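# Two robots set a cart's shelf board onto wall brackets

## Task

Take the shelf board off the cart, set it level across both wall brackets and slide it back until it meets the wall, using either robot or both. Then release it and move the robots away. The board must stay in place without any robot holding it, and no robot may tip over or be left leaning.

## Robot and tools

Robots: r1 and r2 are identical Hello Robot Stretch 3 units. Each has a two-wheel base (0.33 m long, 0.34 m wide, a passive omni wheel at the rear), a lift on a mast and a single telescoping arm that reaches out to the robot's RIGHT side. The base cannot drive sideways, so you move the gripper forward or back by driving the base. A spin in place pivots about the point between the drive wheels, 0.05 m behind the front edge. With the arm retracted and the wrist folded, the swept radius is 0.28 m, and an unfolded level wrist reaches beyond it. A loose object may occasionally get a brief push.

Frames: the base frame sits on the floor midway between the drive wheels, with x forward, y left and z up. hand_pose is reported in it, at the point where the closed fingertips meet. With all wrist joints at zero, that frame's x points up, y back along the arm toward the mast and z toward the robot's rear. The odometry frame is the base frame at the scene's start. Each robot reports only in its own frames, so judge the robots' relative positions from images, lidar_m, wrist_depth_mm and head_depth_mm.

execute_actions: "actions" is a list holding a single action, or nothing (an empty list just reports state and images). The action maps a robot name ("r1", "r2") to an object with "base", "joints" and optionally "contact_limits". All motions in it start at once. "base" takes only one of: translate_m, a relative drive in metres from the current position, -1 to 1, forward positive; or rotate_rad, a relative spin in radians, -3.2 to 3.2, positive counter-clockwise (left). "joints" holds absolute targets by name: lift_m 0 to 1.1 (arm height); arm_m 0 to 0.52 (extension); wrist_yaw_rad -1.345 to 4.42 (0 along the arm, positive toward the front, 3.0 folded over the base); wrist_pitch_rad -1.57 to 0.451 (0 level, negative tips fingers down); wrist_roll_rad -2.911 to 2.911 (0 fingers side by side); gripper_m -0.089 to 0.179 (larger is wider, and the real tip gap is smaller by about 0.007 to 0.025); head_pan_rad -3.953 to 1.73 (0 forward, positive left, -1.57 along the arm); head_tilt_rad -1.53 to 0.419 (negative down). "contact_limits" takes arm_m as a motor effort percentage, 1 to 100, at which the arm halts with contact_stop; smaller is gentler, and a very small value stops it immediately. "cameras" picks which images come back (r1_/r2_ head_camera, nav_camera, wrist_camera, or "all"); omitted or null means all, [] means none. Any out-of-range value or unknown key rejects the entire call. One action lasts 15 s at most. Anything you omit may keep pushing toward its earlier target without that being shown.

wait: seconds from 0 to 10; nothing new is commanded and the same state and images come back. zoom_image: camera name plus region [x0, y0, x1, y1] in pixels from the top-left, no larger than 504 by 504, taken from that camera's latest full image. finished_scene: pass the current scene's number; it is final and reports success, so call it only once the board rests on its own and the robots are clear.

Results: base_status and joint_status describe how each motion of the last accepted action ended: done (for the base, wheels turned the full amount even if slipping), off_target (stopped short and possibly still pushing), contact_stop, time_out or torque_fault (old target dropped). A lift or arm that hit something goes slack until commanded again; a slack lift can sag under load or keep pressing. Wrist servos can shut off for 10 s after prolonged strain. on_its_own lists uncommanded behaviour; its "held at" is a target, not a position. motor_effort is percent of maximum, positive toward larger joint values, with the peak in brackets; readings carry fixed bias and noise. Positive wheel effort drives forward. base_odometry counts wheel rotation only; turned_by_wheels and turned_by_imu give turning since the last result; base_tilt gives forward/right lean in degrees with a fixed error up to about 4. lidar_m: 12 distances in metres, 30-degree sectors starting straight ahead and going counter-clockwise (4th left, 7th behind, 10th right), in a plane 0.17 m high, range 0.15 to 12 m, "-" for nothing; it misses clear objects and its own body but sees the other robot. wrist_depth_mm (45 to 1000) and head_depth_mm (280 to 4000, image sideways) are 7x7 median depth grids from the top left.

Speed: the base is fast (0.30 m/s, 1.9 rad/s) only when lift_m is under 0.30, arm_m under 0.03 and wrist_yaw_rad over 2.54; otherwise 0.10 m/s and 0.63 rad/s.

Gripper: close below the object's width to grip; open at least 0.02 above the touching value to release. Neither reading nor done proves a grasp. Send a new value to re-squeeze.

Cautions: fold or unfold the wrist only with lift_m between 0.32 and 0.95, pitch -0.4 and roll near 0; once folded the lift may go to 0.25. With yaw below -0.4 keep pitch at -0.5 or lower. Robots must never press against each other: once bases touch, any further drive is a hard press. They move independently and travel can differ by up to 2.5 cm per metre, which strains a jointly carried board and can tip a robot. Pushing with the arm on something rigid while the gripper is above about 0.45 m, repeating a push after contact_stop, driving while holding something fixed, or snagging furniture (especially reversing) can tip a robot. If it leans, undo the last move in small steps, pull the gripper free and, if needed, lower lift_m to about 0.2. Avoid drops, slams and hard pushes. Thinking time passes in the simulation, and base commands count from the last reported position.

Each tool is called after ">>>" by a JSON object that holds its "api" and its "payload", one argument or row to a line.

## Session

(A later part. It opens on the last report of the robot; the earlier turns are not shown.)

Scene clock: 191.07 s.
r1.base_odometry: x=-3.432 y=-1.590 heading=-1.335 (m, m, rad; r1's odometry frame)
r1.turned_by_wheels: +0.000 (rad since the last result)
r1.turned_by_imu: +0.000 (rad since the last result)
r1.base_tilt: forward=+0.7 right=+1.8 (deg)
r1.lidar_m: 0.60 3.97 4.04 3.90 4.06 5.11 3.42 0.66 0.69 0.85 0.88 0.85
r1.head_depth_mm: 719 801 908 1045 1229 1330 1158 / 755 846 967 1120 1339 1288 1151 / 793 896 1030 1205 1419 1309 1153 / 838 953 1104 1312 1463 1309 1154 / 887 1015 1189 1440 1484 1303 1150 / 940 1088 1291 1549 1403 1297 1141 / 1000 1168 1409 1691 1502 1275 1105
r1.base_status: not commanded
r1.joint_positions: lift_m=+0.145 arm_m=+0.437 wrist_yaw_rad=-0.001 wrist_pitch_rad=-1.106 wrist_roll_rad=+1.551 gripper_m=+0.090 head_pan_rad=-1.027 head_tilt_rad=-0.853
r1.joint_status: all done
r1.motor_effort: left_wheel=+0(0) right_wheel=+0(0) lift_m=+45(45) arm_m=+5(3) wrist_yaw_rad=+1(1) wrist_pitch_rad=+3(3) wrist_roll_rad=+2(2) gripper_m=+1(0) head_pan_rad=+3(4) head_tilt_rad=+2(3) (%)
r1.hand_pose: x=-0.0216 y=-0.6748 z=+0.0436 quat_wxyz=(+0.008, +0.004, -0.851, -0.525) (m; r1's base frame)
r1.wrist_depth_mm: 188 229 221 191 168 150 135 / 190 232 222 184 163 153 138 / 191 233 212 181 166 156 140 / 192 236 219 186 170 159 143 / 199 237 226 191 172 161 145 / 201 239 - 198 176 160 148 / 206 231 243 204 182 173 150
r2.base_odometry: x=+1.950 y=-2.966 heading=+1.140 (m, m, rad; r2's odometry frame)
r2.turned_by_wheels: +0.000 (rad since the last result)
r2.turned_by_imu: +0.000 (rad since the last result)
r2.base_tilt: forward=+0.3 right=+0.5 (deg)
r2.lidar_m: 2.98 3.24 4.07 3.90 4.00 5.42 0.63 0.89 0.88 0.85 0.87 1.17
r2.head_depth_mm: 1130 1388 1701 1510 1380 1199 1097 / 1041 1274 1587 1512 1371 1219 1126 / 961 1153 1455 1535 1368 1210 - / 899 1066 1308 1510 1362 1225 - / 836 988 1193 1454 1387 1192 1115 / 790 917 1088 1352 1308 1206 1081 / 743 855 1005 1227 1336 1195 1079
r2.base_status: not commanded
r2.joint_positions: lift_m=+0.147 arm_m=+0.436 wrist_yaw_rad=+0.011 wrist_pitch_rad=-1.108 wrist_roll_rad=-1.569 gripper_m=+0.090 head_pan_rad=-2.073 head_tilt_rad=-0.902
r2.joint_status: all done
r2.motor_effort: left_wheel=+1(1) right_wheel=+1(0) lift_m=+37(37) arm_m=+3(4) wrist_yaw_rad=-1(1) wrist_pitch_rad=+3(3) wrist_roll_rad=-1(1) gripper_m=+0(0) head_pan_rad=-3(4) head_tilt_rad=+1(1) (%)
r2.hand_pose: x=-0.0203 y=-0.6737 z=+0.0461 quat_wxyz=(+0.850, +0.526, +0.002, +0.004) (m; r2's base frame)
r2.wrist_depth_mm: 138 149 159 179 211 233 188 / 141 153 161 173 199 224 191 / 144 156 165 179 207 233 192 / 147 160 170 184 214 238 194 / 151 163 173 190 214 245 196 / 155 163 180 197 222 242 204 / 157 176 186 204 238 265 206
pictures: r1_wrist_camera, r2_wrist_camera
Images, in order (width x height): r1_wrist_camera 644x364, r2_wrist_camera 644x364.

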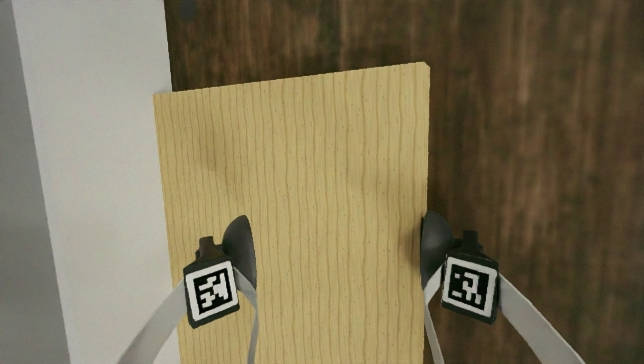

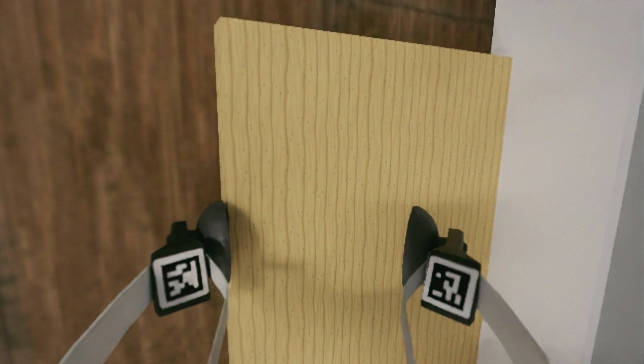

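>>> {"api": "execute_actions", "payload": {
  "actions": [
    {"r1": {"joints": {"arm_m": 0.446}}, "r2": {"joints": {"arm_m": 0.445}}}
  ],
  "cameras": ["r1_wrist_camera", "r2_wrist_camera"]
}}

Scene clock: 191.97 s.
r1.base_odometry: x=-3.432 y=-1.590 heading=-1.335 (m, m, rad; r1's odometry frame)
r1.turned_by_wheels: +0.000 (rad since the last result)
r1.turned_by_imu: +0.000 (rad since the last result)
r1.base_tilt: forward=+0.8 right=+1.8 (deg)
r1.lidar_m: 0.60 3.97 4.06 3.90 4.06 5.11 3.43 0.66 0.69 0.85 0.87 0.85
r1.head_depth_mm: 719 802 906 1042 1228 1325 1167 / 756 847 966 1121 1330 1296 1155 / 795 895 1029 1209 1418 1310 1153 / 838 952 1104 1311 1460 1308 1152 / 888 1014 1192 1427 1478 1305 1147 / 937 1087 1290 1547 1402 1304 1148 / 998 1167 1405 1683 1495 1277 1107
r1.base_status: not commanded
r1.joint_positions: lift_m=+0.145 arm_m=+0.446 wrist_yaw_rad=-0.001 wrist_pitch_rad=-1.118 wrist_roll_rad=+1.551 gripper_m=+0.090 head_pan_rad=-1.027 head_tilt_rad=-0.853
r1.joint_status: all done
r1.motor_effort: left_wheel=+0(0) right_wheel=+0(0) lift_m=+43(44) arm_m=+7(7) wrist_yaw_rad=+1(1) wrist_pitch_rad=+8(8) wrist_roll_rad=+2(2) gripper_m=-2(2) head_pan_rad=+4(3) head_tilt_rad=+2(1) (%)
r1.hand_pose: x=-0.0216 y=-0.6806 z=+0.0425 quat_wxyz=(+0.008, +0.005, -0.847, -0.531) (m; r1's base frame)
r1.wrist_depth_mm: 186 225 218 190 167 149 135 / 185 226 216 183 162 153 138 / 186 228 210 180 164 156 140 / 188 230 217 185 168 159 143 / 193 232 224 191 170 161 146 / 196 233 - 196 175 160 149 / 201 225 240 202 180 172 151
r2.base_odometry: x=+1.950 y=-2.966 heading=+1.140 (m, m, rad; r2's odometry frame)
r2.turned_by_wheels: +0.000 (rad since the last result)
r2.turned_by_imu: +0.000 (rad since the last result)
r2.base_tilt: forward=+0.2 right=+0.5 (deg)
r2.lidar_m: 2.99 3.25 4.07 3.90 4.03 5.39 0.63 0.90 0.89 0.85 0.87 1.17
r2.head_depth_mm: 1129 1389 1696 1508 1371 1202 1098 / 1038 1274 1551 1517 1372 1217 1123 / 964 1159 1452 1519 1372 1216 - / 896 1071 1311 1513 1359 1228 - / 839 985 1195 1440 1381 1184 1113 / 789 916 1090 1348 1308 1205 1081 / 744 855 1006 1223 1337 1202 1074
r2.base_status: not commanded
r2.joint_positions: lift_m=+0.147 arm_m=+0.445 wrist_yaw_rad=+0.011 wrist_pitch_rad=-1.121 wrist_roll_rad=-1.569 gripper_m=+0.090 head_pan_rad=-2.073 head_tilt_rad=-0.902
r2.joint_status: all done
r2.motor_effort: left_wheel=+1(1) right_wheel=+1(1) lift_m=+36(37) arm_m=+3(0) wrist_yaw_rad=-2(1) wrist_pitch_rad=+8(9) wrist_roll_rad=-1(1) gripper_m=-2(2) head_pan_rad=-3(4) head_tilt_rad=+0(1) (%)
r2.hand_pose: x=-0.0203 y=-0.6794 z=+0.0450 quat_wxyz=(+0.847, +0.532, +0.002, +0.004) (m; r2's base frame)
r2.wrist_depth_mm: 139 149 158 179 209 231 183 / 141 152 158 172 197 219 185 / 144 156 162 178 204 227 187 / 148 160 167 183 210 232 189 / 151 163 171 189 212 239 191 / 155 162 177 195 219 234 198 / 157 176 184 203 236 260 201
pictures: r1_wrist_camera, r2_wrist_camera
Images, in order (width x height): r1_wrist_camera 644x364, r2_wrist_camera 644x364.

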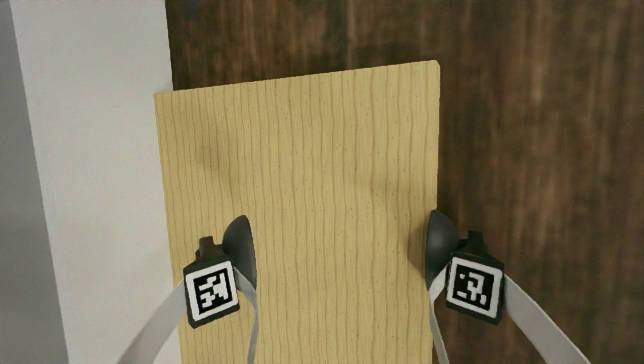

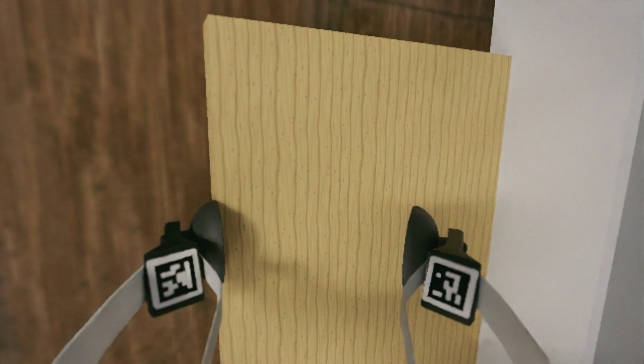

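>>> {"api": "execute_actions", "payload": {
  "actions": [
    {"r1": {"joints": {"wrist_pitch_rad": -1.0}}, "r2": {"joints": {"wrist_pitch_rad": -1.0}}}
  ],
  "cameras": ["r1_wrist_camera", "r2_wrist_camera"]
}}

Scene clock: 192.67 s.
r1.base_odometry: x=-3.432 y=-1.590 heading=-1.335 (m, m, rad; r1's odometry frame)
r1.turned_by_wheels: +0.000 (rad since the last result)
r1.turned_by_imu: +0.000 (rad since the last result)
r1.base_tilt: forward=+0.9 right=+1.7 (deg)
r1.lidar_m: 0.60 3.96 4.03 3.88 4.05 5.10 3.42 0.66 0.69 0.85 0.87 0.85
r1.head_depth_mm: 722 801 911 1044 1230 1327 1168 / 754 846 964 1125 1336 1293 1156 / 794 896 1029 1210 1417 1306 1152 / 838 952 1102 1310 1452 1302 1153 / 885 1012 1184 1442 1485 1297 1148 / 941 1084 1291 1548 1411 1301 1147 / 1000 1169 1403 1685 1501 1273 1107
r1.base_status: not commanded
r1.joint_positions: lift_m=+0.145 arm_m=+0.446 wrist_yaw_rad=-0.001 wrist_pitch_rad=-1.087 wrist_roll_rad=+1.551 gripper_m=+0.090 head_pan_rad=-1.027 head_tilt_rad=-0.853
r1.joint_status: wrist_pitch_rad off_target (ended at -1.087, target -1.000)
r1.on_its_own: wrist_pitch_rad is at rest, and its effort (+35) is outside its rest range (-20 to +32)
r1.motor_effort: left_wheel=+0(0) right_wheel=+0(0) lift_m=+35(43) arm_m=+7(7) wrist_yaw_rad=+1(1) wrist_pitch_rad=+35(35) wrist_roll_rad=+2(2) gripper_m=-9(9) head_pan_rad=+3(3) head_tilt_rad=+3(1) (%)
r1.hand_pose: x=-0.0216 y=-0.6883 z=+0.0457 quat_wxyz=(+0.008, +0.004, -0.856, -0.517) (m; r1's base frame)
r1.wrist_depth_mm: 180 218 227 194 170 151 135 / 184 219 225 187 159 154 138 / 186 221 218 185 161 157 141 / 189 221 224 190 166 160 143 / 195 224 232 196 170 161 146 / 196 226 - 202 174 - 148 / 197 218 248 207 179 172 149
r2.base_odometry: x=+1.950 y=-2.966 heading=+1.140 (m, m, rad; r2's odometry frame)
r2.turned_by_wheels: +0.000 (rad since the last result)
r2.turned_by_imu: +0.000 (rad since the last result)
r2.base_tilt: forward=+0.2 right=+0.5 (deg)
r2.lidar_m: 2.98 3.26 4.06 3.91 4.01 5.37 0.63 0.90 0.89 0.85 0.87 1.17
r2.head_depth_mm: 1132 1391 1702 1523 1375 1201 1096 / 1042 1273 1573 1509 1372 1220 1128 / 963 1162 1451 1537 1369 1212 - / 899 1065 1308 1502 1373 1231 - / 840 986 1192 1456 1381 1185 1115 / 789 913 1093 1347 1309 1204 1086 / 743 858 1009 1222 1333 1197 1078
r2.base_status: not commanded
r2.joint_positions: lift_m=+0.148 arm_m=+0.445 wrist_yaw_rad=+0.011 wrist_pitch_rad=-1.089 wrist_roll_rad=-1.570 gripper_m=+0.090 head_pan_rad=-2.073 head_tilt_rad=-0.902
r2.joint_status: wrist_pitch_rad off_target (ended at -1.089, target -1.000)
r2.on_its_own: wrist_pitch_rad is at rest, and its effort (+35) is outside its rest range (-20 to +32)
r2.motor_effort: left_wheel=+0(0) right_wheel=+2(2) lift_m=+29(36) arm_m=+4(4) wrist_yaw_rad=-1(1) wrist_pitch_rad=+35(35) wrist_roll_rad=+0(0) gripper_m=-7(8) head_pan_rad=-4(3) head_tilt_rad=+1(1) (%)
r2.hand_pose: x=-0.0202 y=-0.6871 z=+0.0482 quat_wxyz=(+0.855, +0.518, +0.003, +0.004) (m; r2's base frame)
r2.wrist_depth_mm: 139 150 156 183 216 224 178 / 141 153 156 176 204 223 181 / 144 157 162 181 210 228 185 / 148 161 166 188 218 231 189 / 151 162 170 193 220 235 193 / 155 - 177 199 226 227 199 / - 175 184 206 244 253 200
pictures: r1_wrist_camera, r2_wrist_camera
Images, in order (width x height): r1_wrist_camera 644x364, r2_wrist_camera 644x364.

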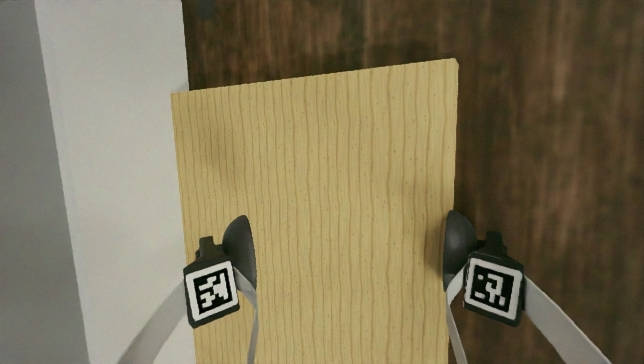

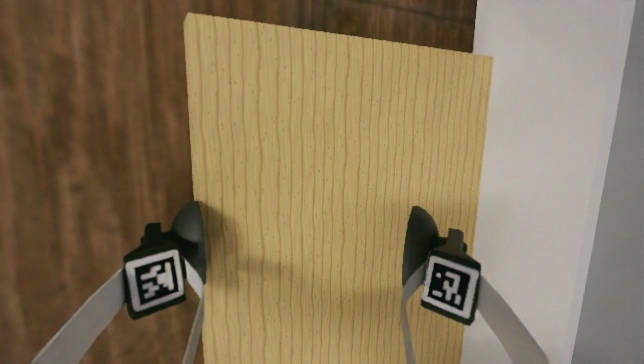

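>>> {"api": "execute_actions", "payload": {
  "actions": [
    {"r1": {"joints": {"lift_m": 0.149}}, "r2": {"joints": {"lift_m": 0.152}}}
  ],
  "cameras": ["r1_wrist_camera", "r2_wrist_camera", "r1_head_camera", "r2_head_camera"]
}}

Scene clock: 193.40 s.
r1.base_odometry: x=-3.432 y=-1.590 heading=-1.335 (m, m, rad; r1's odometry frame)
r1.turned_by_wheels: +0.000 (rad since the last result)
r1.turned_by_imu: +0.000 (rad since the last result)
r1.base_tilt: forward=+0.8 right=+1.8 (deg)
r1.lidar_m: 0.60 3.94 4.08 3.90 4.02 5.05 3.41 0.66 0.69 0.85 0.87 0.86
r1.head_depth_mm: 721 802 908 1045 1226 1305 1164 / 756 847 964 1125 1341 1293 1159 / 794 892 1028 1207 1411 1308 1149 / 837 952 1101 1311 1456 1305 1151 / 883 1015 1184 1429 1485 1305 1145 / 939 1081 1292 1541 1410 1300 1146 / 1002 1171 1401 1682 1496 1272 1108
r1.base_status: not commanded
r1.joint_positions: lift_m=+0.149 arm_m=+0.446 wrist_yaw_rad=-0.001 wrist_pitch_rad=-1.079 wrist_roll_rad=+1.552 gripper_m=+0.090 head_pan_rad=-1.027 head_tilt_rad=-0.853
r1.joint_status: all done
r1.motor_effort: left_wheel=+0(0) right_wheel=+1(1) lift_m=+48(46) arm_m=+6(6) wrist_yaw_rad=+1(1) wrist_pitch_rad=+32(35) wrist_roll_rad=+1(2) gripper_m=-9(9) head_pan_rad=+3(3) head_tilt_rad=+2(2) (%)
r1.hand_pose: x=-0.0216 y=-0.6901 z=+0.0501 quat_wxyz=(+0.008, +0.004, -0.858, -0.514) (m; r1's base frame)
r1.wrist_depth_mm: 183 215 231 198 173 153 137 / 185 217 231 193 162 156 140 / 187 219 223 187 162 159 142 / 192 221 229 193 166 162 145 / 194 222 237 198 172 163 148 / 196 224 - 203 176 - 151 / 196 218 254 210 181 175 150
r2.base_odometry: x=+1.950 y=-2.966 heading=+1.140 (m, m, rad; r2's odometry frame)
r2.turned_by_wheels: +0.000 (rad since the last result)
r2.turned_by_imu: +0.000 (rad since the last result)
r2.base_tilt: forward=+0.1 right=+0.6 (deg)
r2.lidar_m: 2.99 3.25 4.07 3.89 4.03 5.36 0.63 0.90 0.88 0.85 0.87 1.17
r2.head_depth_mm: 1132 1393 1692 1519 1374 1201 1097 / 1039 1273 1555 1540 1378 1214 1127 / 965 1160 1458 1539 1365 1220 - / 894 1066 1312 1511 1368 1230 - / 840 984 1192 1448 1382 1189 1119 / 790 917 1088 1347 1309 1205 1078 / 743 858 1006 1228 1336 1191 1078
r2.base_status: not commanded
r2.joint_positions: lift_m=+0.152 arm_m=+0.445 wrist_yaw_rad=+0.011 wrist_pitch_rad=-1.079 wrist_roll_rad=-1.570 gripper_m=+0.090 head_pan_rad=-2.073 head_tilt_rad=-0.902
r2.joint_status: all done
r2.motor_effort: left_wheel=+0(1) right_wheel=+2(2) lift_m=+41(38) arm_m=+3(3) wrist_yaw_rad=-1(1) wrist_pitch_rad=+32(35) wrist_roll_rad=+0(0) gripper_m=-8(9) head_pan_rad=-4(4) head_tilt_rad=+1(1) (%)
r2.hand_pose: x=-0.0202 y=-0.6893 z=+0.0532 quat_wxyz=(+0.858, +0.514, +0.003, +0.004) (m; r2's base frame)
r2.wrist_depth_mm: 141 152 160 187 222 222 178 / 143 156 157 179 209 223 183 / 147 159 161 185 216 227 187 / 150 163 167 192 223 230 191 / 154 163 174 197 226 233 195 / 157 - 178 204 233 227 198 / - 178 183 211 249 249 199
pictures: r1_head_camera (sideways: a quarter turn clockwise sets it upright), r1_wrist_camera, r2_head_camera (sideways: a quarter turn clockwise sets it upright), r2_wrist_camera
Images, in order (width x height): r1_head_camera 896x504, r1_wrist_camera 644x364, r2_head_camera 896x504, r2_wrist_camera 644x364.

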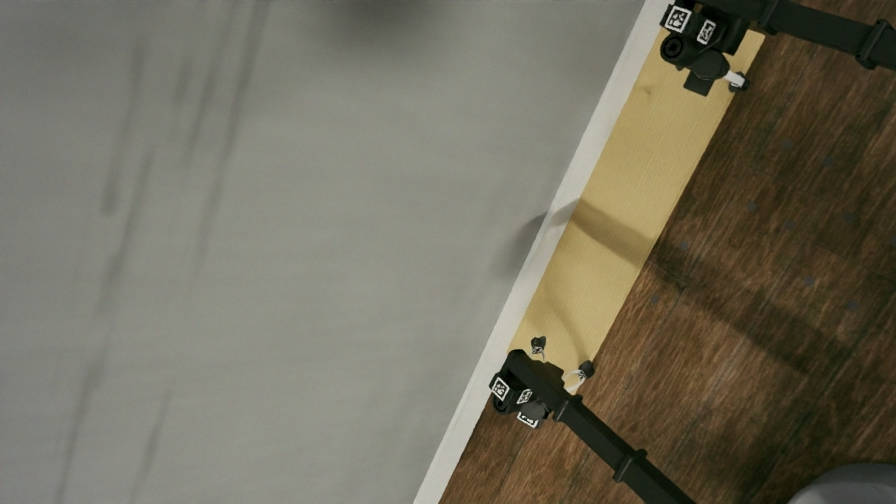

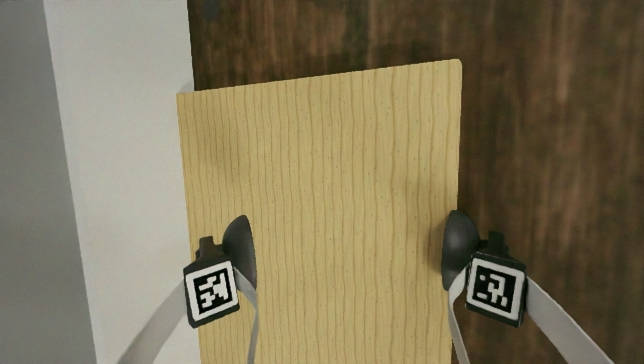

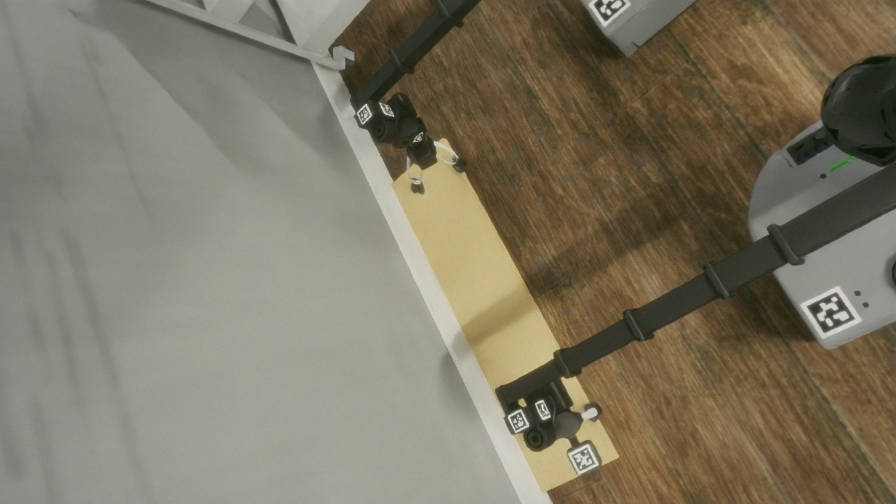

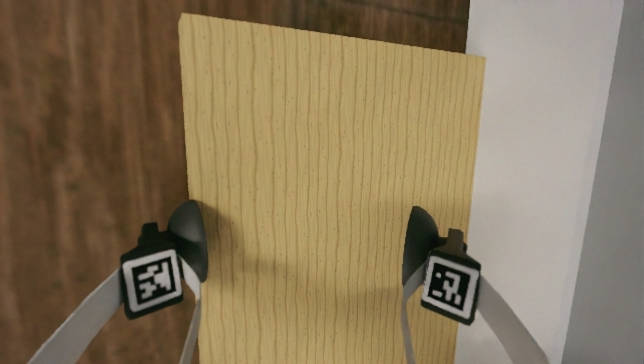

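>>> {"api": "execute_actions", "payload": {
  "actions": [
    {"r1": {"joints": {"lift_m": 0.153}}, "r2": {"joints": {"lift_m": 0.156}}}
  ],
  "cameras": ["r1_wrist_camera", "r2_wrist_camera", "r1_head_camera"]
}}

Scene clock: 194.47 s.
r1.base_odometry: x=-3.432 y=-1.590 heading=-1.335 (m, m, rad; r1's odometry frame)
r1.turned_by_wheels: +0.000 (rad since the last result)
r1.turned_by_imu: +0.000 (rad since the last result)
r1.base_tilt: forward=+0.8 right=+1.7 (deg)
r1.lidar_m: 0.60 3.96 4.05 3.89 4.03 5.09 3.44 0.66 0.69 0.85 0.88 0.86
r1.head_depth_mm: 720 803 905 1044 1230 1306 1166 / 754 846 966 1120 1339 1288 1157 / 794 898 1028 1206 1415 1306 1148 / 837 951 1104 1309 1456 1309 1153 / 883 1015 1189 1434 1474 1306 1147 / 939 1083 1291 1545 1406 1299 1149 / 998 1168 1407 1677 1504 1274 1107
r1.base_status: not commanded
r1.joint_positions: lift_m=+0.153 arm_m=+0.446 wrist_yaw_rad=-0.001 wrist_pitch_rad=-1.079 wrist_roll_rad=+1.552 gripper_m=+0.090 head_pan_rad=-1.027 head_tilt_rad=-0.853
r1.joint_status: all done
r1.motor_effort: left_wheel=+0(0) right_wheel=+0(0) lift_m=+48(50) arm_m=+7(7) wrist_yaw_rad=+1(1) wrist_pitch_rad=+32(32) wrist_roll_rad=+1(1) gripper_m=-10(10) head_pan_rad=+3(3) head_tilt_rad=+2(1) (%)
r1.hand_pose: x=-0.0216 y=-0.6901 z=+0.0541 quat_wxyz=(+0.008, +0.004, -0.858, -0.514) (m; r1's base frame)
r1.wrist_depth_mm: 183 215 237 201 176 156 140 / 186 218 238 194 162 160 142 / 191 219 226 189 163 162 146 / 192 220 233 195 167 166 148 / 193 223 240 200 172 167 151 / 195 224 - 206 177 - 154 / 196 219 260 212 182 179 154
r2.base_odometry: x=+1.950 y=-2.966 heading=+1.140 (m, m, rad; r2's odometry frame)
r2.turned_by_wheels: +0.000 (rad since the last result)
r2.turned_by_imu: +0.000 (rad since the last result)
r2.base_tilt: forward=+0.4 right=+0.5 (deg)
r2.lidar_m: 2.98 3.26 4.08 3.90 4.05 5.37 0.63 0.90 0.89 0.85 0.87 1.17
r2.head_depth_mm: 1129 1396 1701 1509 1371 1197 1098 / 1041 1274 1538 1536 1371 1219 1128 / 963 1158 1464 1530 1365 1207 - / 899 1063 1313 1509 1366 1231 - / 841 983 1199 1451 1382 1191 1119 / 788 913 1088 1345 1302 1201 1080 / 743 855 1007 1224 1330 1197 1078
r2.base_status: not commanded
r2.joint_positions: lift_m=+0.156 arm_m=+0.445 wrist_yaw_rad=+0.011 wrist_pitch_rad=-1.079 wrist_roll_rad=-1.570 gripper_m=+0.090 head_pan_rad=-2.073 head_tilt_rad=-0.902
r2.joint_status: all done
r2.motor_effort: left_wheel=+0(0) right_wheel=+2(2) lift_m=+41(43) arm_m=+3(4) wrist_yaw_rad=-1(2) wrist_pitch_rad=+32(32) wrist_roll_rad=+0(0) gripper_m=-9(9) head_pan_rad=-4(4) head_tilt_rad=+1(1) (%)
r2.hand_pose: x=-0.0202 y=-0.6894 z=+0.0573 quat_wxyz=(+0.858, +0.514, +0.003, +0.004) (m; r2's base frame)
r2.wrist_depth_mm: 143 156 161 190 229 222 181 / 147 159 158 181 211 225 184 / 150 164 162 186 220 227 188 / 153 167 167 192 228 230 194 / 157 167 173 198 228 232 196 / 160 - 179 204 236 227 198 / - 181 184 212 253 249 200
pictures: r1_head_camera (sideways: a quarter turn clockwise sets it upright), r1_wrist_camera, r2_wrist_camera
Images, in order (width x height): r1_head_camera 896x504, r1_wrist_camera 644x364, r2_wrist_camera 644x364.

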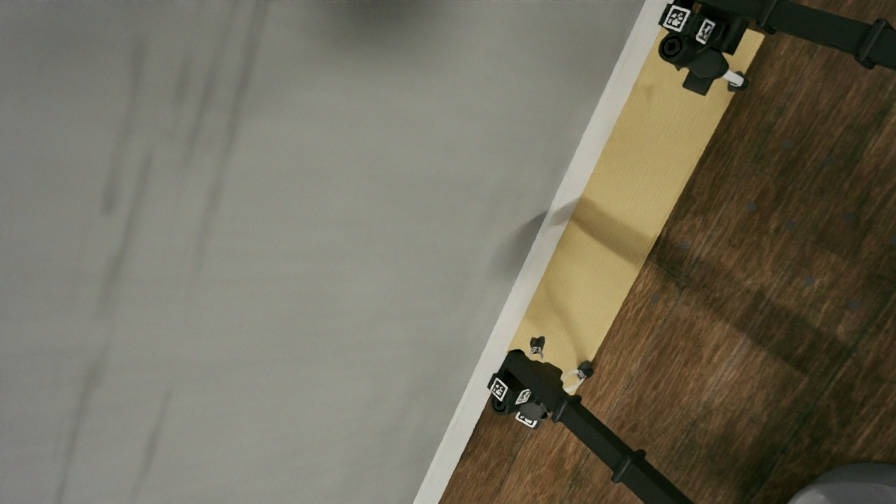

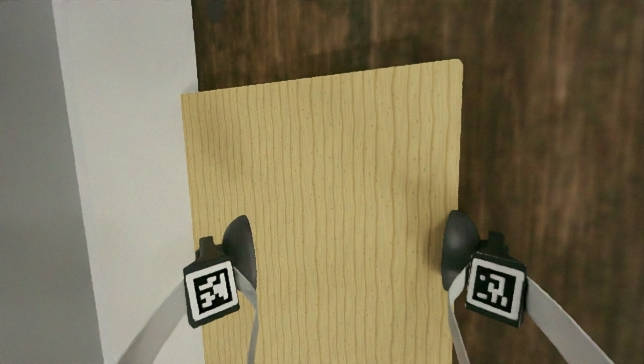

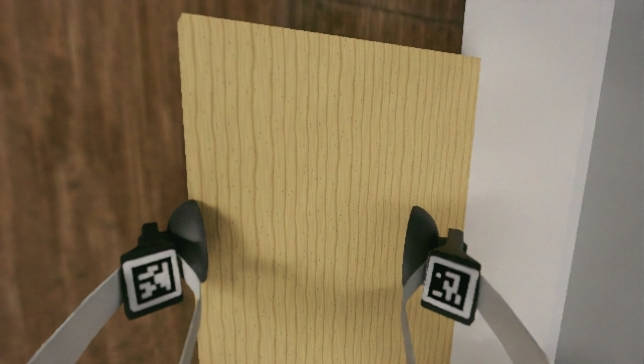

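>>> {"api": "execute_actions", "payload": {
  "actions": [
    {"r1": {"joints": {"lift_m": 0.163}}, "r2": {"joints": {"lift_m": 0.166}}}
  ],
  "cameras": ["r1_wrist_camera", "r2_wrist_camera", "r1_head_camera"]
}}

Scene clock: 195.30 s.
r1.base_odometry: x=-3.432 y=-1.590 heading=-1.335 (m, m, rad; r1's odometry frame)
r1.turned_by_wheels: +0.000 (rad since the last result)
r1.turned_by_imu: +0.000 (rad since the last result)
r1.base_tilt: forward=+0.7 right=+1.8 (deg)
r1.lidar_m: 0.60 3.98 4.04 3.90 4.05 5.09 3.40 0.66 0.69 0.85 0.88 0.86
r1.head_depth_mm: 719 802 910 1041 1232 1268 1170 / 753 845 965 1119 1343 1283 1152 / 794 896 1028 1206 1411 1302 1152 / 837 950 1101 1315 1463 1306 1149 / 885 1015 1186 1434 1476 1300 1147 / 939 1085 1286 1543 1413 1299 1146 / 999 1168 1405 1685 1501 1273 1108
r1.base_status: not commanded
r1.joint_positions: lift_m=+0.163 arm_m=+0.446 wrist_yaw_rad=-0.001 wrist_pitch_rad=-1.078 wrist_roll_rad=+1.552 gripper_m=+0.090 head_pan_rad=-1.027 head_tilt_rad=-0.853
r1.joint_status: all done
r1.motor_effort: left_wheel=+0(0) right_wheel=+0(0) lift_m=+47(50) arm_m=+7(7) wrist_yaw_rad=+2(1) wrist_pitch_rad=+32(32) wrist_roll_rad=+2(1) gripper_m=-9(9) head_pan_rad=+4(3) head_tilt_rad=+2(1) (%)
r1.hand_pose: x=-0.0216 y=-0.6903 z=+0.0642 quat_wxyz=(+0.008, +0.004, -0.858, -0.514) (m; r1's base frame)
r1.wrist_depth_mm: 188 216 248 212 186 164 148 / 190 218 251 204 164 168 151 / 191 219 236 194 164 171 153 / 192 221 246 199 167 175 156 / 193 222 252 205 174 176 159 / 195 224 - 211 178 - 162 / 196 224 268 217 184 188 162
r2.base_odometry: x=+1.950 y=-2.966 heading=+1.140 (m, m, rad; r2's odometry frame)
r2.turned_by_wheels: +0.000 (rad since the last result)
r2.turned_by_imu: +0.000 (rad since the last result)
r2.base_tilt: forward=+0.2 right=+0.7 (deg)
r2.lidar_m: 2.98 3.26 4.07 3.90 4.03 5.41 0.63 0.90 0.88 0.85 0.87 1.17
r2.head_depth_mm: 1130 1396 1690 1522 1377 1198 1101 / 1040 1269 1534 1531 1377 1218 1125 / 964 1161 1454 1528 1372 1215 - / 896 1071 1310 1502 1364 1227 - / 840 985 1186 1448 1367 1186 1116 / 790 916 1090 1336 1306 1207 1076 / 744 857 1006 1225 1323 1196 1076
r2.base_status: not commanded
r2.joint_positions: lift_m=+0.166 arm_m=+0.445 wrist_yaw_rad=+0.011 wrist_pitch_rad=-1.078 wrist_roll_rad=-1.570 gripper_m=+0.090 head_pan_rad=-2.073 head_tilt_rad=-0.902
r2.joint_status: all done
r2.motor_effort: left_wheel=+0(0) right_wheel=+2(2) lift_m=+41(36) arm_m=+4(3) wrist_yaw_rad=+0(1) wrist_pitch_rad=+31(31) wrist_roll_rad=+0(0) gripper_m=-8(8) head_pan_rad=-4(4) head_tilt_rad=+1(1) (%)
r2.hand_pose: x=-0.0202 y=-0.6896 z=+0.0674 quat_wxyz=(+0.858, +0.514, +0.003, +0.004) (m; r2's base frame)
r2.wrist_depth_mm: 151 162 162 202 241 222 186 / 155 168 158 184 221 225 189 / 158 172 163 191 230 228 191 / 161 176 168 197 240 229 192 / 165 176 175 203 238 232 195 / 169 - 181 209 245 225 198 / - 191 184 218 268 249 199
pictures: r1_head_camera (sideways: a quarter turn clockwise sets it upright), r1_wrist_camera, r2_wrist_camera
Images, in order (width x height): r1_head_camera 896x504, r1_wrist_camera 644x364, r2_wrist_camera 644x364.

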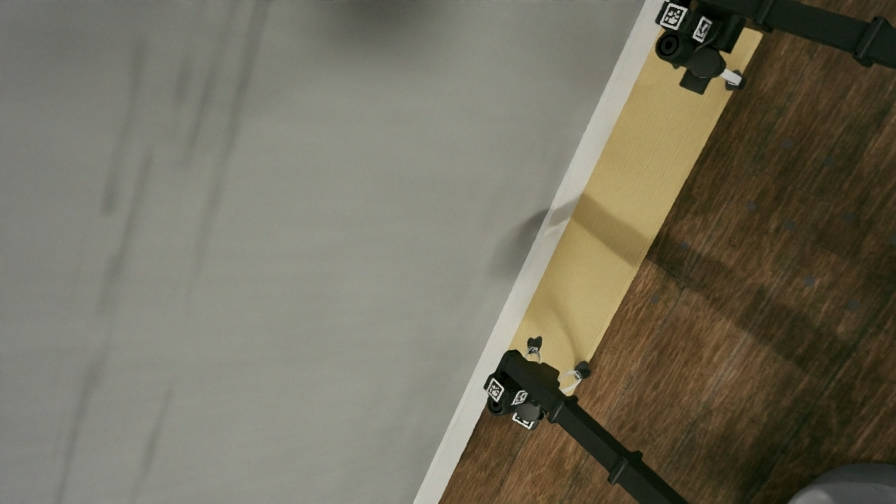

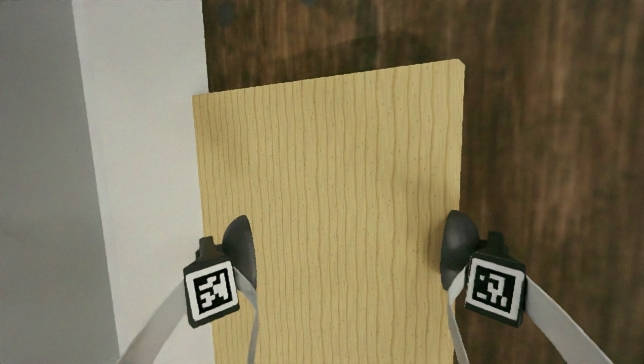

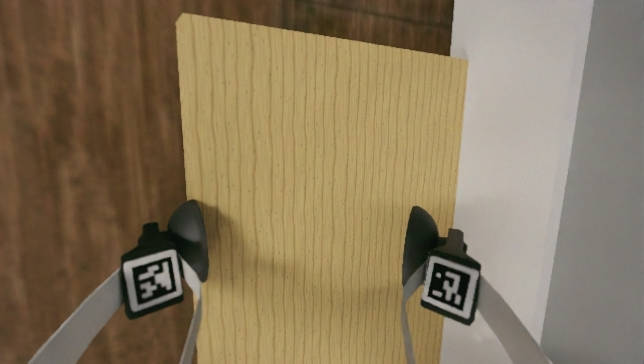

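>>> {"api": "execute_actions", "payload": {
  "actions": [
    {"r1": {"joints": {"lift_m": 0.180, "arm_m": 0.448}}, "r2": {"joints": {"lift_m": 0.183, "arm_m": 0.447}}}
  ],
  "cameras": ["r1_wrist_camera", "r2_wrist_camera", "r1_head_camera"]
}}

Scene clock: 196.27 s.
r1.base_odometry: x=-3.432 y=-1.590 heading=-1.335 (m, m, rad; r1's odometry frame)
r1.turned_by_wheels: +0.000 (rad since the last result)
r1.turned_by_imu: +0.000 (rad since the last result)
r1.base_tilt: forward=+0.7 right=+1.6 (deg)
r1.lidar_m: 0.60 3.95 4.06 3.90 4.03 5.08 3.42 0.66 0.69 0.85 0.88 0.86
r1.head_depth_mm: 720 802 906 1045 1231 1256 1166 / 754 846 966 1119 1335 1287 1154 / 794 896 1028 1209 1406 1301 1147 / 840 951 1101 1308 1458 1305 1148 / 884 1012 1192 1428 1459 1299 1148 / 940 1090 1288 1518 1409 1305 1142 / 996 1169 1404 1677 1494 1275 1108
r1.base_status: not commanded
r1.joint_positions: lift_m=+0.180 arm_m=+0.447 wrist_yaw_rad=-0.001 wrist_pitch_rad=-1.077 wrist_roll_rad=+1.552 gripper_m=+0.090 head_pan_rad=-1.027 head_tilt_rad=-0.853
r1.joint_status: all done
r1.motor_effort: left_wheel=+0(0) right_wheel=+0(0) lift_m=+46(49) arm_m=+10(10) wrist_yaw_rad=+1(1) wrist_pitch_rad=+32(32) wrist_roll_rad=+2(1) gripper_m=-9(10) head_pan_rad=+3(4) head_tilt_rad=+1(2) (%)
r1.hand_pose: x=-0.0216 y=-0.6923 z=+0.0813 quat_wxyz=(+0.008, +0.004, -0.858, -0.513) (m; r1's base frame)
r1.wrist_depth_mm: 187 214 261 232 200 178 160 / 188 215 262 221 167 179 163 / 189 217 255 202 166 185 167 / 191 224 258 209 171 189 169 / 192 227 259 215 178 190 173 / 194 231 - 221 182 - 175 / 194 230 280 228 185 203 175
r2.base_odometry: x=+1.950 y=-2.966 heading=+1.140 (m, m, rad; r2's odometry frame)
r2.turned_by_wheels: +0.000 (rad since the last result)
r2.turned_by_imu: +0.000 (rad since the last result)
r2.base_tilt: forward=+0.3 right=+0.5 (deg)
r2.lidar_m: 2.99 3.25 4.08 3.90 4.02 5.37 0.63 1.23 0.88 0.85 0.87 1.17
r2.head_depth_mm: 1134 1389 1683 1527 1373 1197 1105 / 1043 1271 1539 1540 1372 1218 1127 / 962 1165 1462 1521 1370 1210 - / 895 1063 1315 1495 1360 1230 - / 837 984 1192 1451 1365 1190 1116 / 788 918 1093 1331 1305 1204 1081 / 742 855 1004 1219 1329 1197 1079
r2.base_status: not commanded
r2.joint_positions: lift_m=+0.183 arm_m=+0.446 wrist_yaw_rad=+0.011 wrist_pitch_rad=-1.078 wrist_roll_rad=-1.570 gripper_m=+0.090 head_pan_rad=-2.073 head_tilt_rad=-0.902
r2.joint_status: all done
r2.motor_effort: left_wheel=+0(0) right_wheel=+2(2) lift_m=+41(47) arm_m=+4(8) wrist_yaw_rad=-1(1) wrist_pitch_rad=+31(31) wrist_roll_rad=+0(0) gripper_m=-9(9) head_pan_rad=-3(3) head_tilt_rad=+1(1) (%)
r2.hand_pose: x=-0.0202 y=-0.6916 z=+0.0844 quat_wxyz=(+0.858, +0.513, +0.003, +0.004) (m; r2's base frame)
r2.wrist_depth_mm: 165 176 167 224 257 219 186 / 168 180 161 193 241 222 189 / 171 186 166 200 249 224 190 / 175 191 171 206 260 228 192 / 179 191 179 213 257 229 193 / 182 - 184 220 265 231 196 / - 208 188 227 286 247 197
pictures: r1_head_camera (sideways: a quarter turn clockwise sets it upright), r1_wrist_camera, r2_wrist_camera
Images, in order (width x height): r1_head_camera 896x504, r1_wrist_camera 644x364, r2_wrist_camera 644x364.

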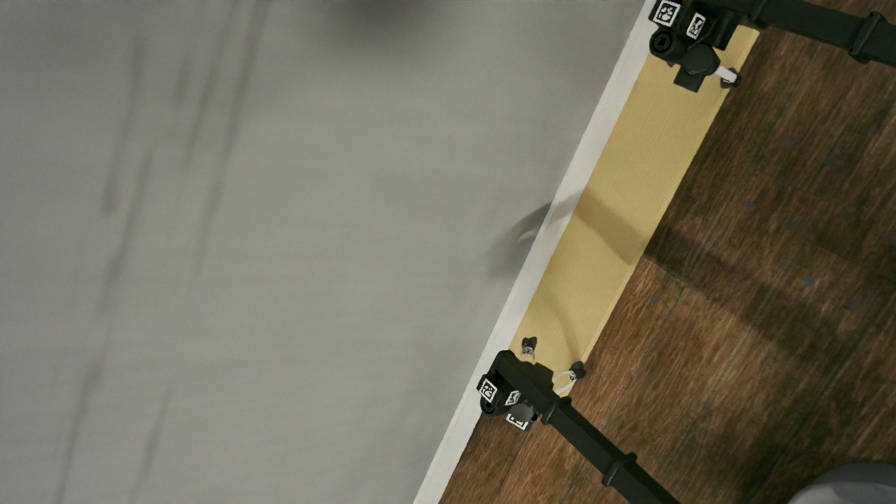

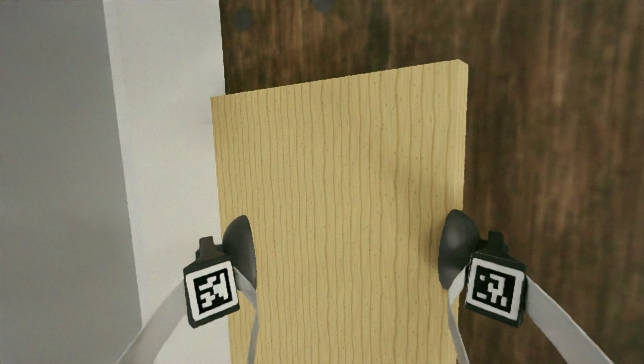

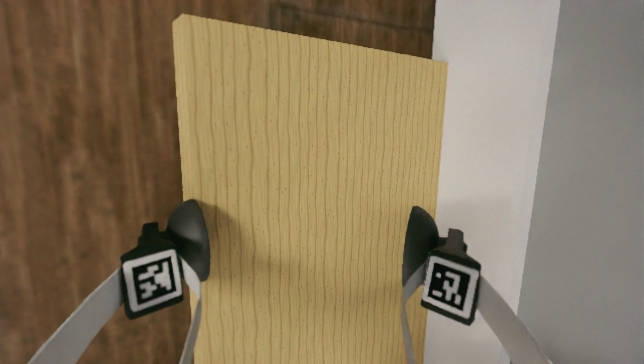

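>>> {"api": "execute_actions", "payload": {
  "actions": [
    {"r1": {"joints": {"lift_m": 0.200, "arm_m": 0.452}}, "r2": {"joints": {"lift_m": 0.203, "arm_m": 0.451}}}
  ],
  "cameras": ["r1_wrist_camera", "r2_wrist_camera", "r1_head_camera"]
}}

Scene clock: 197.27 s.
r1.base_odometry: x=-3.432 y=-1.590 heading=-1.335 (m, m, rad; r1's odometry frame)
r1.turned_by_wheels: +0.000 (rad since the last result)
r1.turned_by_imu: +0.000 (rad since the last result)
r1.base_tilt: forward=+0.7 right=+1.8 (deg)
r1.lidar_m: 0.60 3.94 4.06 3.90 4.05 5.11 3.41 0.66 0.69 0.85 0.88 0.87
r1.head_depth_mm: 722 805 907 1041 1233 1244 1172 / 756 845 964 1124 1338 1277 1154 / 796 897 1030 1206 1409 1296 1152 / 838 952 1101 1317 1455 1307 1146 / 886 1015 1184 1422 1450 1301 1152 / 940 1085 1287 1504 1406 1299 1148 / 999 1167 1406 1682 1463 1297 1110
r1.base_status: not commanded
r1.joint_positions: lift_m=+0.200 arm_m=+0.451 wrist_yaw_rad=-0.001 wrist_pitch_rad=-1.080 wrist_roll_rad=+1.552 gripper_m=+0.090 head_pan_rad=-1.027 head_tilt_rad=-0.853
r1.joint_status: all done
r1.on_its_own: wrist_pitch_rad is at rest, and its effort (+33) is outside its rest range (-20 to +32)
r1.motor_effort: left_wheel=+0(0) right_wheel=+0(0) lift_m=+46(47) arm_m=+10(14) wrist_yaw_rad=+1(1) wrist_pitch_rad=+33(33) wrist_roll_rad=+2(2) gripper_m=-9(11) head_pan_rad=+3(3) head_tilt_rad=+1(2) (%)
r1.hand_pose: x=-0.0216 y=-0.6956 z=+0.1010 quat_wxyz=(+0.008, +0.004, -0.858, -0.514) (m; r1's base frame)
r1.wrist_depth_mm: 187 219 273 252 219 195 175 / 188 224 272 247 172 197 178 / 190 227 265 214 169 200 181 / 188 228 274 220 173 206 184 / 189 231 273 227 182 207 188 / 190 232 - 234 185 - 192 / 191 225 290 241 186 223 192
r2.base_odometry: x=+1.950 y=-2.966 heading=+1.140 (m, m, rad; r2's odometry frame)
r2.turned_by_wheels: +0.000 (rad since the last result)
r2.turned_by_imu: +0.000 (rad since the last result)
r2.base_tilt: forward=+0.1 right=+0.5 (deg)
r2.lidar_m: 2.99 3.26 4.09 3.91 4.01 5.41 0.63 0.91 0.89 0.85 0.87 1.17
r2.head_depth_mm: 1130 1385 1671 1525 1378 1203 1104 / 1040 1273 1483 1541 1378 1217 1128 / 963 1160 1463 1505 1373 1211 - / 897 1067 1307 1497 1361 1232 - / 835 989 1186 1447 1360 1188 1117 / 791 913 1089 1329 1307 1198 1078 / 743 855 1004 1216 1306 1201 1073
r2.base_status: not commanded
r2.joint_positions: lift_m=+0.203 arm_m=+0.450 wrist_yaw_rad=+0.011 wrist_pitch_rad=-1.080 wrist_roll_rad=-1.570 gripper_m=+0.090 head_pan_rad=-2.073 head_tilt_rad=-0.902
r2.joint_status: all done
r2.motor_effort: left_wheel=+0(0) right_wheel=+1(2) lift_m=+40(41) arm_m=+4(4) wrist_yaw_rad=-2(1) wrist_pitch_rad=+32(33) wrist_roll_rad=+0(0) gripper_m=-9(10) head_pan_rad=-3(4) head_tilt_rad=+1(0) (%)
r2.hand_pose: x=-0.0202 y=-0.6950 z=+0.1042 quat_wxyz=(+0.857, +0.515, +0.003, +0.004) (m; r2's base frame)
r2.wrist_depth_mm: 179 193 176 245 271 217 183 / 183 195 164 203 257 224 185 / 187 202 168 209 267 229 188 / 191 209 173 217 273 233 189 / 196 209 182 224 278 239 191 / 199 - 185 232 291 233 193 / 200 228 189 238 301 256 195
pictures: r1_head_camera (sideways: a quarter turn clockwise sets it upright), r1_wrist_camera, r2_wrist_camera
Images, in order (width x height): r1_head_camera 896x504, r1_wrist_camera 644x364, r2_wrist_camera 644x364.

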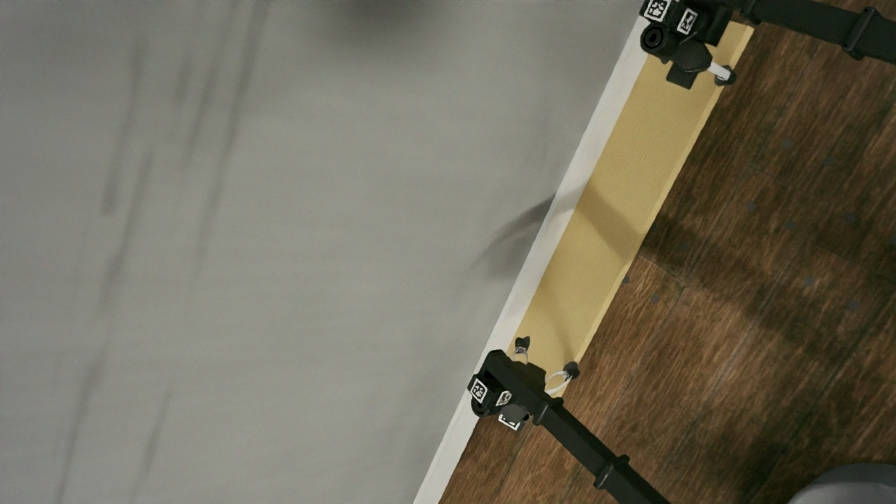

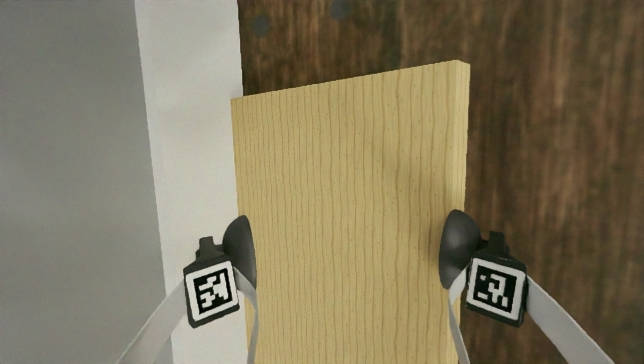

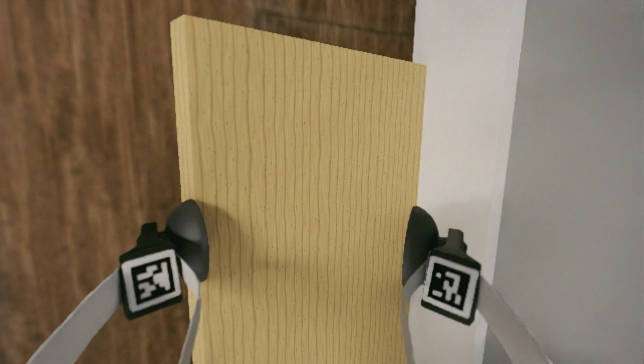

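>>> {"api": "execute_actions", "payload": {
  "actions": [
    {"r1": {"joints": {"lift_m": 0.236, "arm_m": 0.457}}, "r2": {"joints": {"lift_m": 0.239, "arm_m": 0.456}}}
  ],
  "cameras": ["r1_wrist_camera", "r2_wrist_camera", "r1_head_camera", "r2_head_camera"]
}}

Scene clock: 200.57 s.
r1.base_odometry: x=-3.432 y=-1.590 heading=-1.335 (m, m, rad; r1's odometry frame)
r1.turned_by_wheels: +0.000 (rad since the last result)
r1.turned_by_imu: +0.000 (rad since the last result)
r1.base_tilt: forward=+0.6 right=+1.8 (deg)
r1.lidar_m: 0.60 3.96 4.05 3.90 4.05 5.12 3.42 0.66 0.69 0.85 0.87 0.87
r1.head_depth_mm: 720 803 908 1044 1219 1247 1177 / 755 847 966 1119 1334 1282 1154 / 794 895 1029 1205 1400 1289 1153 / 836 952 1104 1311 1441 1305 1150 / 885 1017 1184 1418 1447 1304 1147 / 939 1083 1288 1455 1436 1299 1146 / 998 1165 1407 1680 1406 1294 1110
r1.base_status: not commanded
r1.joint_positions: lift_m=+0.236 arm_m=+0.456 wrist_yaw_rad=-0.001 wrist_pitch_rad=-1.069 wrist_roll_rad=+1.552 gripper_m=+0.090 head_pan_rad=-1.027 head_tilt_rad=-0.853
r1.joint_status: all done
r1.motor_effort: left_wheel=+0(0) right_wheel=+0(0) lift_m=+46(48) arm_m=+10(9) wrist_yaw_rad=+1(1) wrist_pitch_rad=+28(34) wrist_roll_rad=+2(2) gripper_m=-8(11) head_pan_rad=+4(4) head_tilt_rad=+2(2) (%)
r1.hand_pose: x=-0.0216 y=-0.7033 z=+0.1381 quat_wxyz=(+0.008, +0.004, -0.860, -0.510) (m; r1's base frame)
r1.wrist_depth_mm: 181 216 271 290 253 224 202 / 182 217 271 291 177 230 205 / 182 219 274 241 172 233 208 / 185 221 278 249 175 239 212 / 186 223 282 257 187 240 216 / 187 224 - 267 191 - 221 / 189 218 291 275 189 258 220
r2.base_odometry: x=+1.950 y=-2.966 heading=+1.140 (m, m, rad; r2's odometry frame)
r2.turned_by_wheels: +0.000 (rad since the last result)
r2.turned_by_imu: +0.001 (rad since the last result)
r2.base_tilt: forward=+0.2 right=+0.6 (deg)
r2.lidar_m: 2.98 3.25 4.08 3.91 4.04 5.43 0.63 0.92 0.89 0.85 0.87 1.18
r2.head_depth_mm: 1126 1388 1664 1536 1377 1203 1108 / 1041 1271 1454 1574 1378 1218 1129 / 966 1161 1458 1503 1366 1214 - / 898 1062 1311 1493 1359 1228 - / 838 983 1187 1429 1359 1187 1114 / 789 919 1091 1312 1315 1202 1079 / 741 854 1009 1212 1309 1200 1081
r2.base_status: not commanded
r2.joint_positions: lift_m=+0.239 arm_m=+0.456 wrist_yaw_rad=+0.011 wrist_pitch_rad=-1.070 wrist_roll_rad=-1.570 gripper_m=+0.090 head_pan_rad=-2.073 head_tilt_rad=-0.902
r2.joint_status: all done
r2.motor_effort: left_wheel=+0(0) right_wheel=+1(1) lift_m=+39(41) arm_m=+4(1) wrist_yaw_rad=-1(1) wrist_pitch_rad=+28(33) wrist_roll_rad=+0(0) gripper_m=-8(10) head_pan_rad=-4(4) head_tilt_rad=+1(1) (%)
r2.hand_pose: x=-0.0202 y=-0.7024 z=+0.1412 quat_wxyz=(+0.860, +0.510, +0.003, +0.004) (m; r2's base frame)
r2.wrist_depth_mm: 205 223 185 286 274 222 178 / 209 229 167 228 280 224 179 / 214 235 171 235 286 228 182 / 220 239 175 243 290 230 184 / 225 243 187 252 319 232 185 / 229 - 194 261 331 226 187 / 229 262 196 271 305 251 189
pictures: r1_head_camera (sideways: a quarter turn clockwise sets it upright), r1_wrist_camera, r2_head_camera (sideways: a quarter turn clockwise sets it upright), r2_wrist_camera
Images, in order (width x height): r1_head_camera 896x504, r1_wrist_camera 644x364, r2_head_camera 896x504, r2_wrist_camera 644x364.

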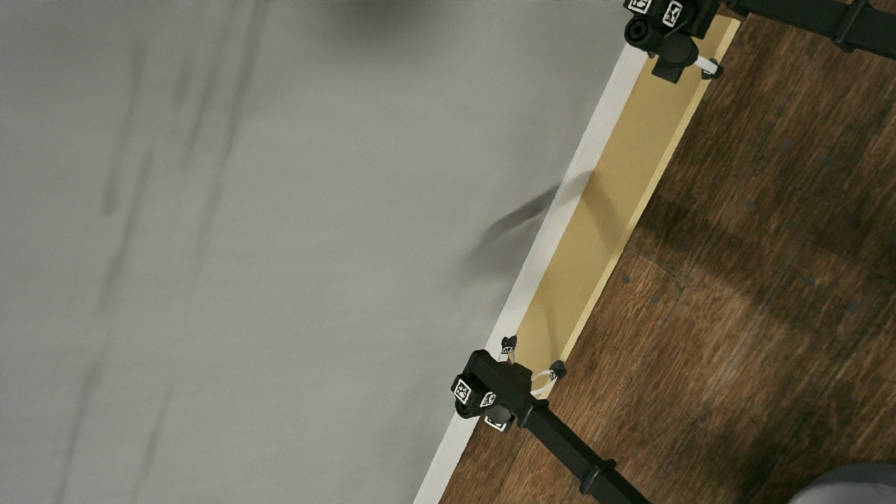

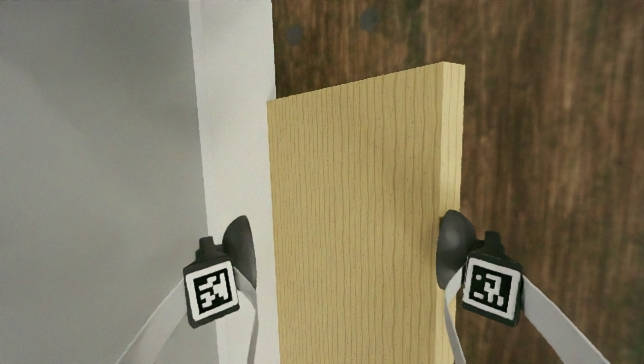

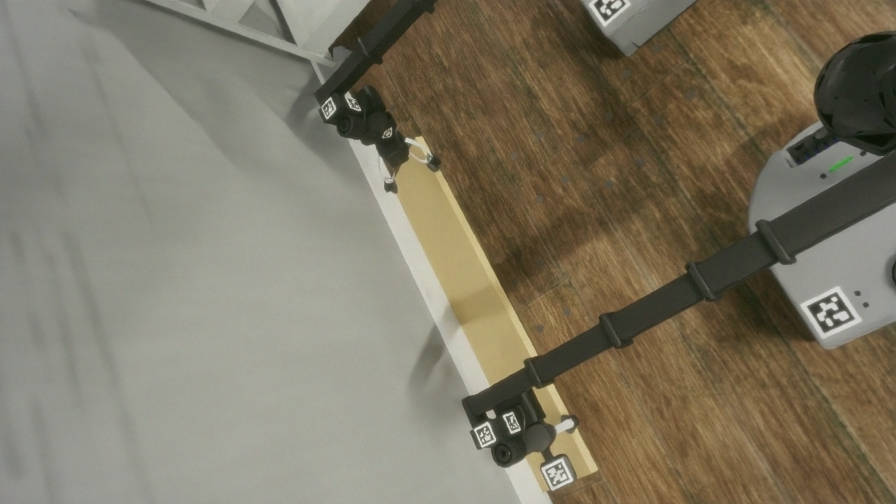

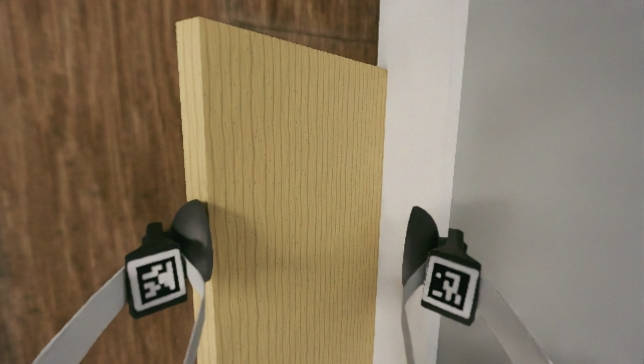

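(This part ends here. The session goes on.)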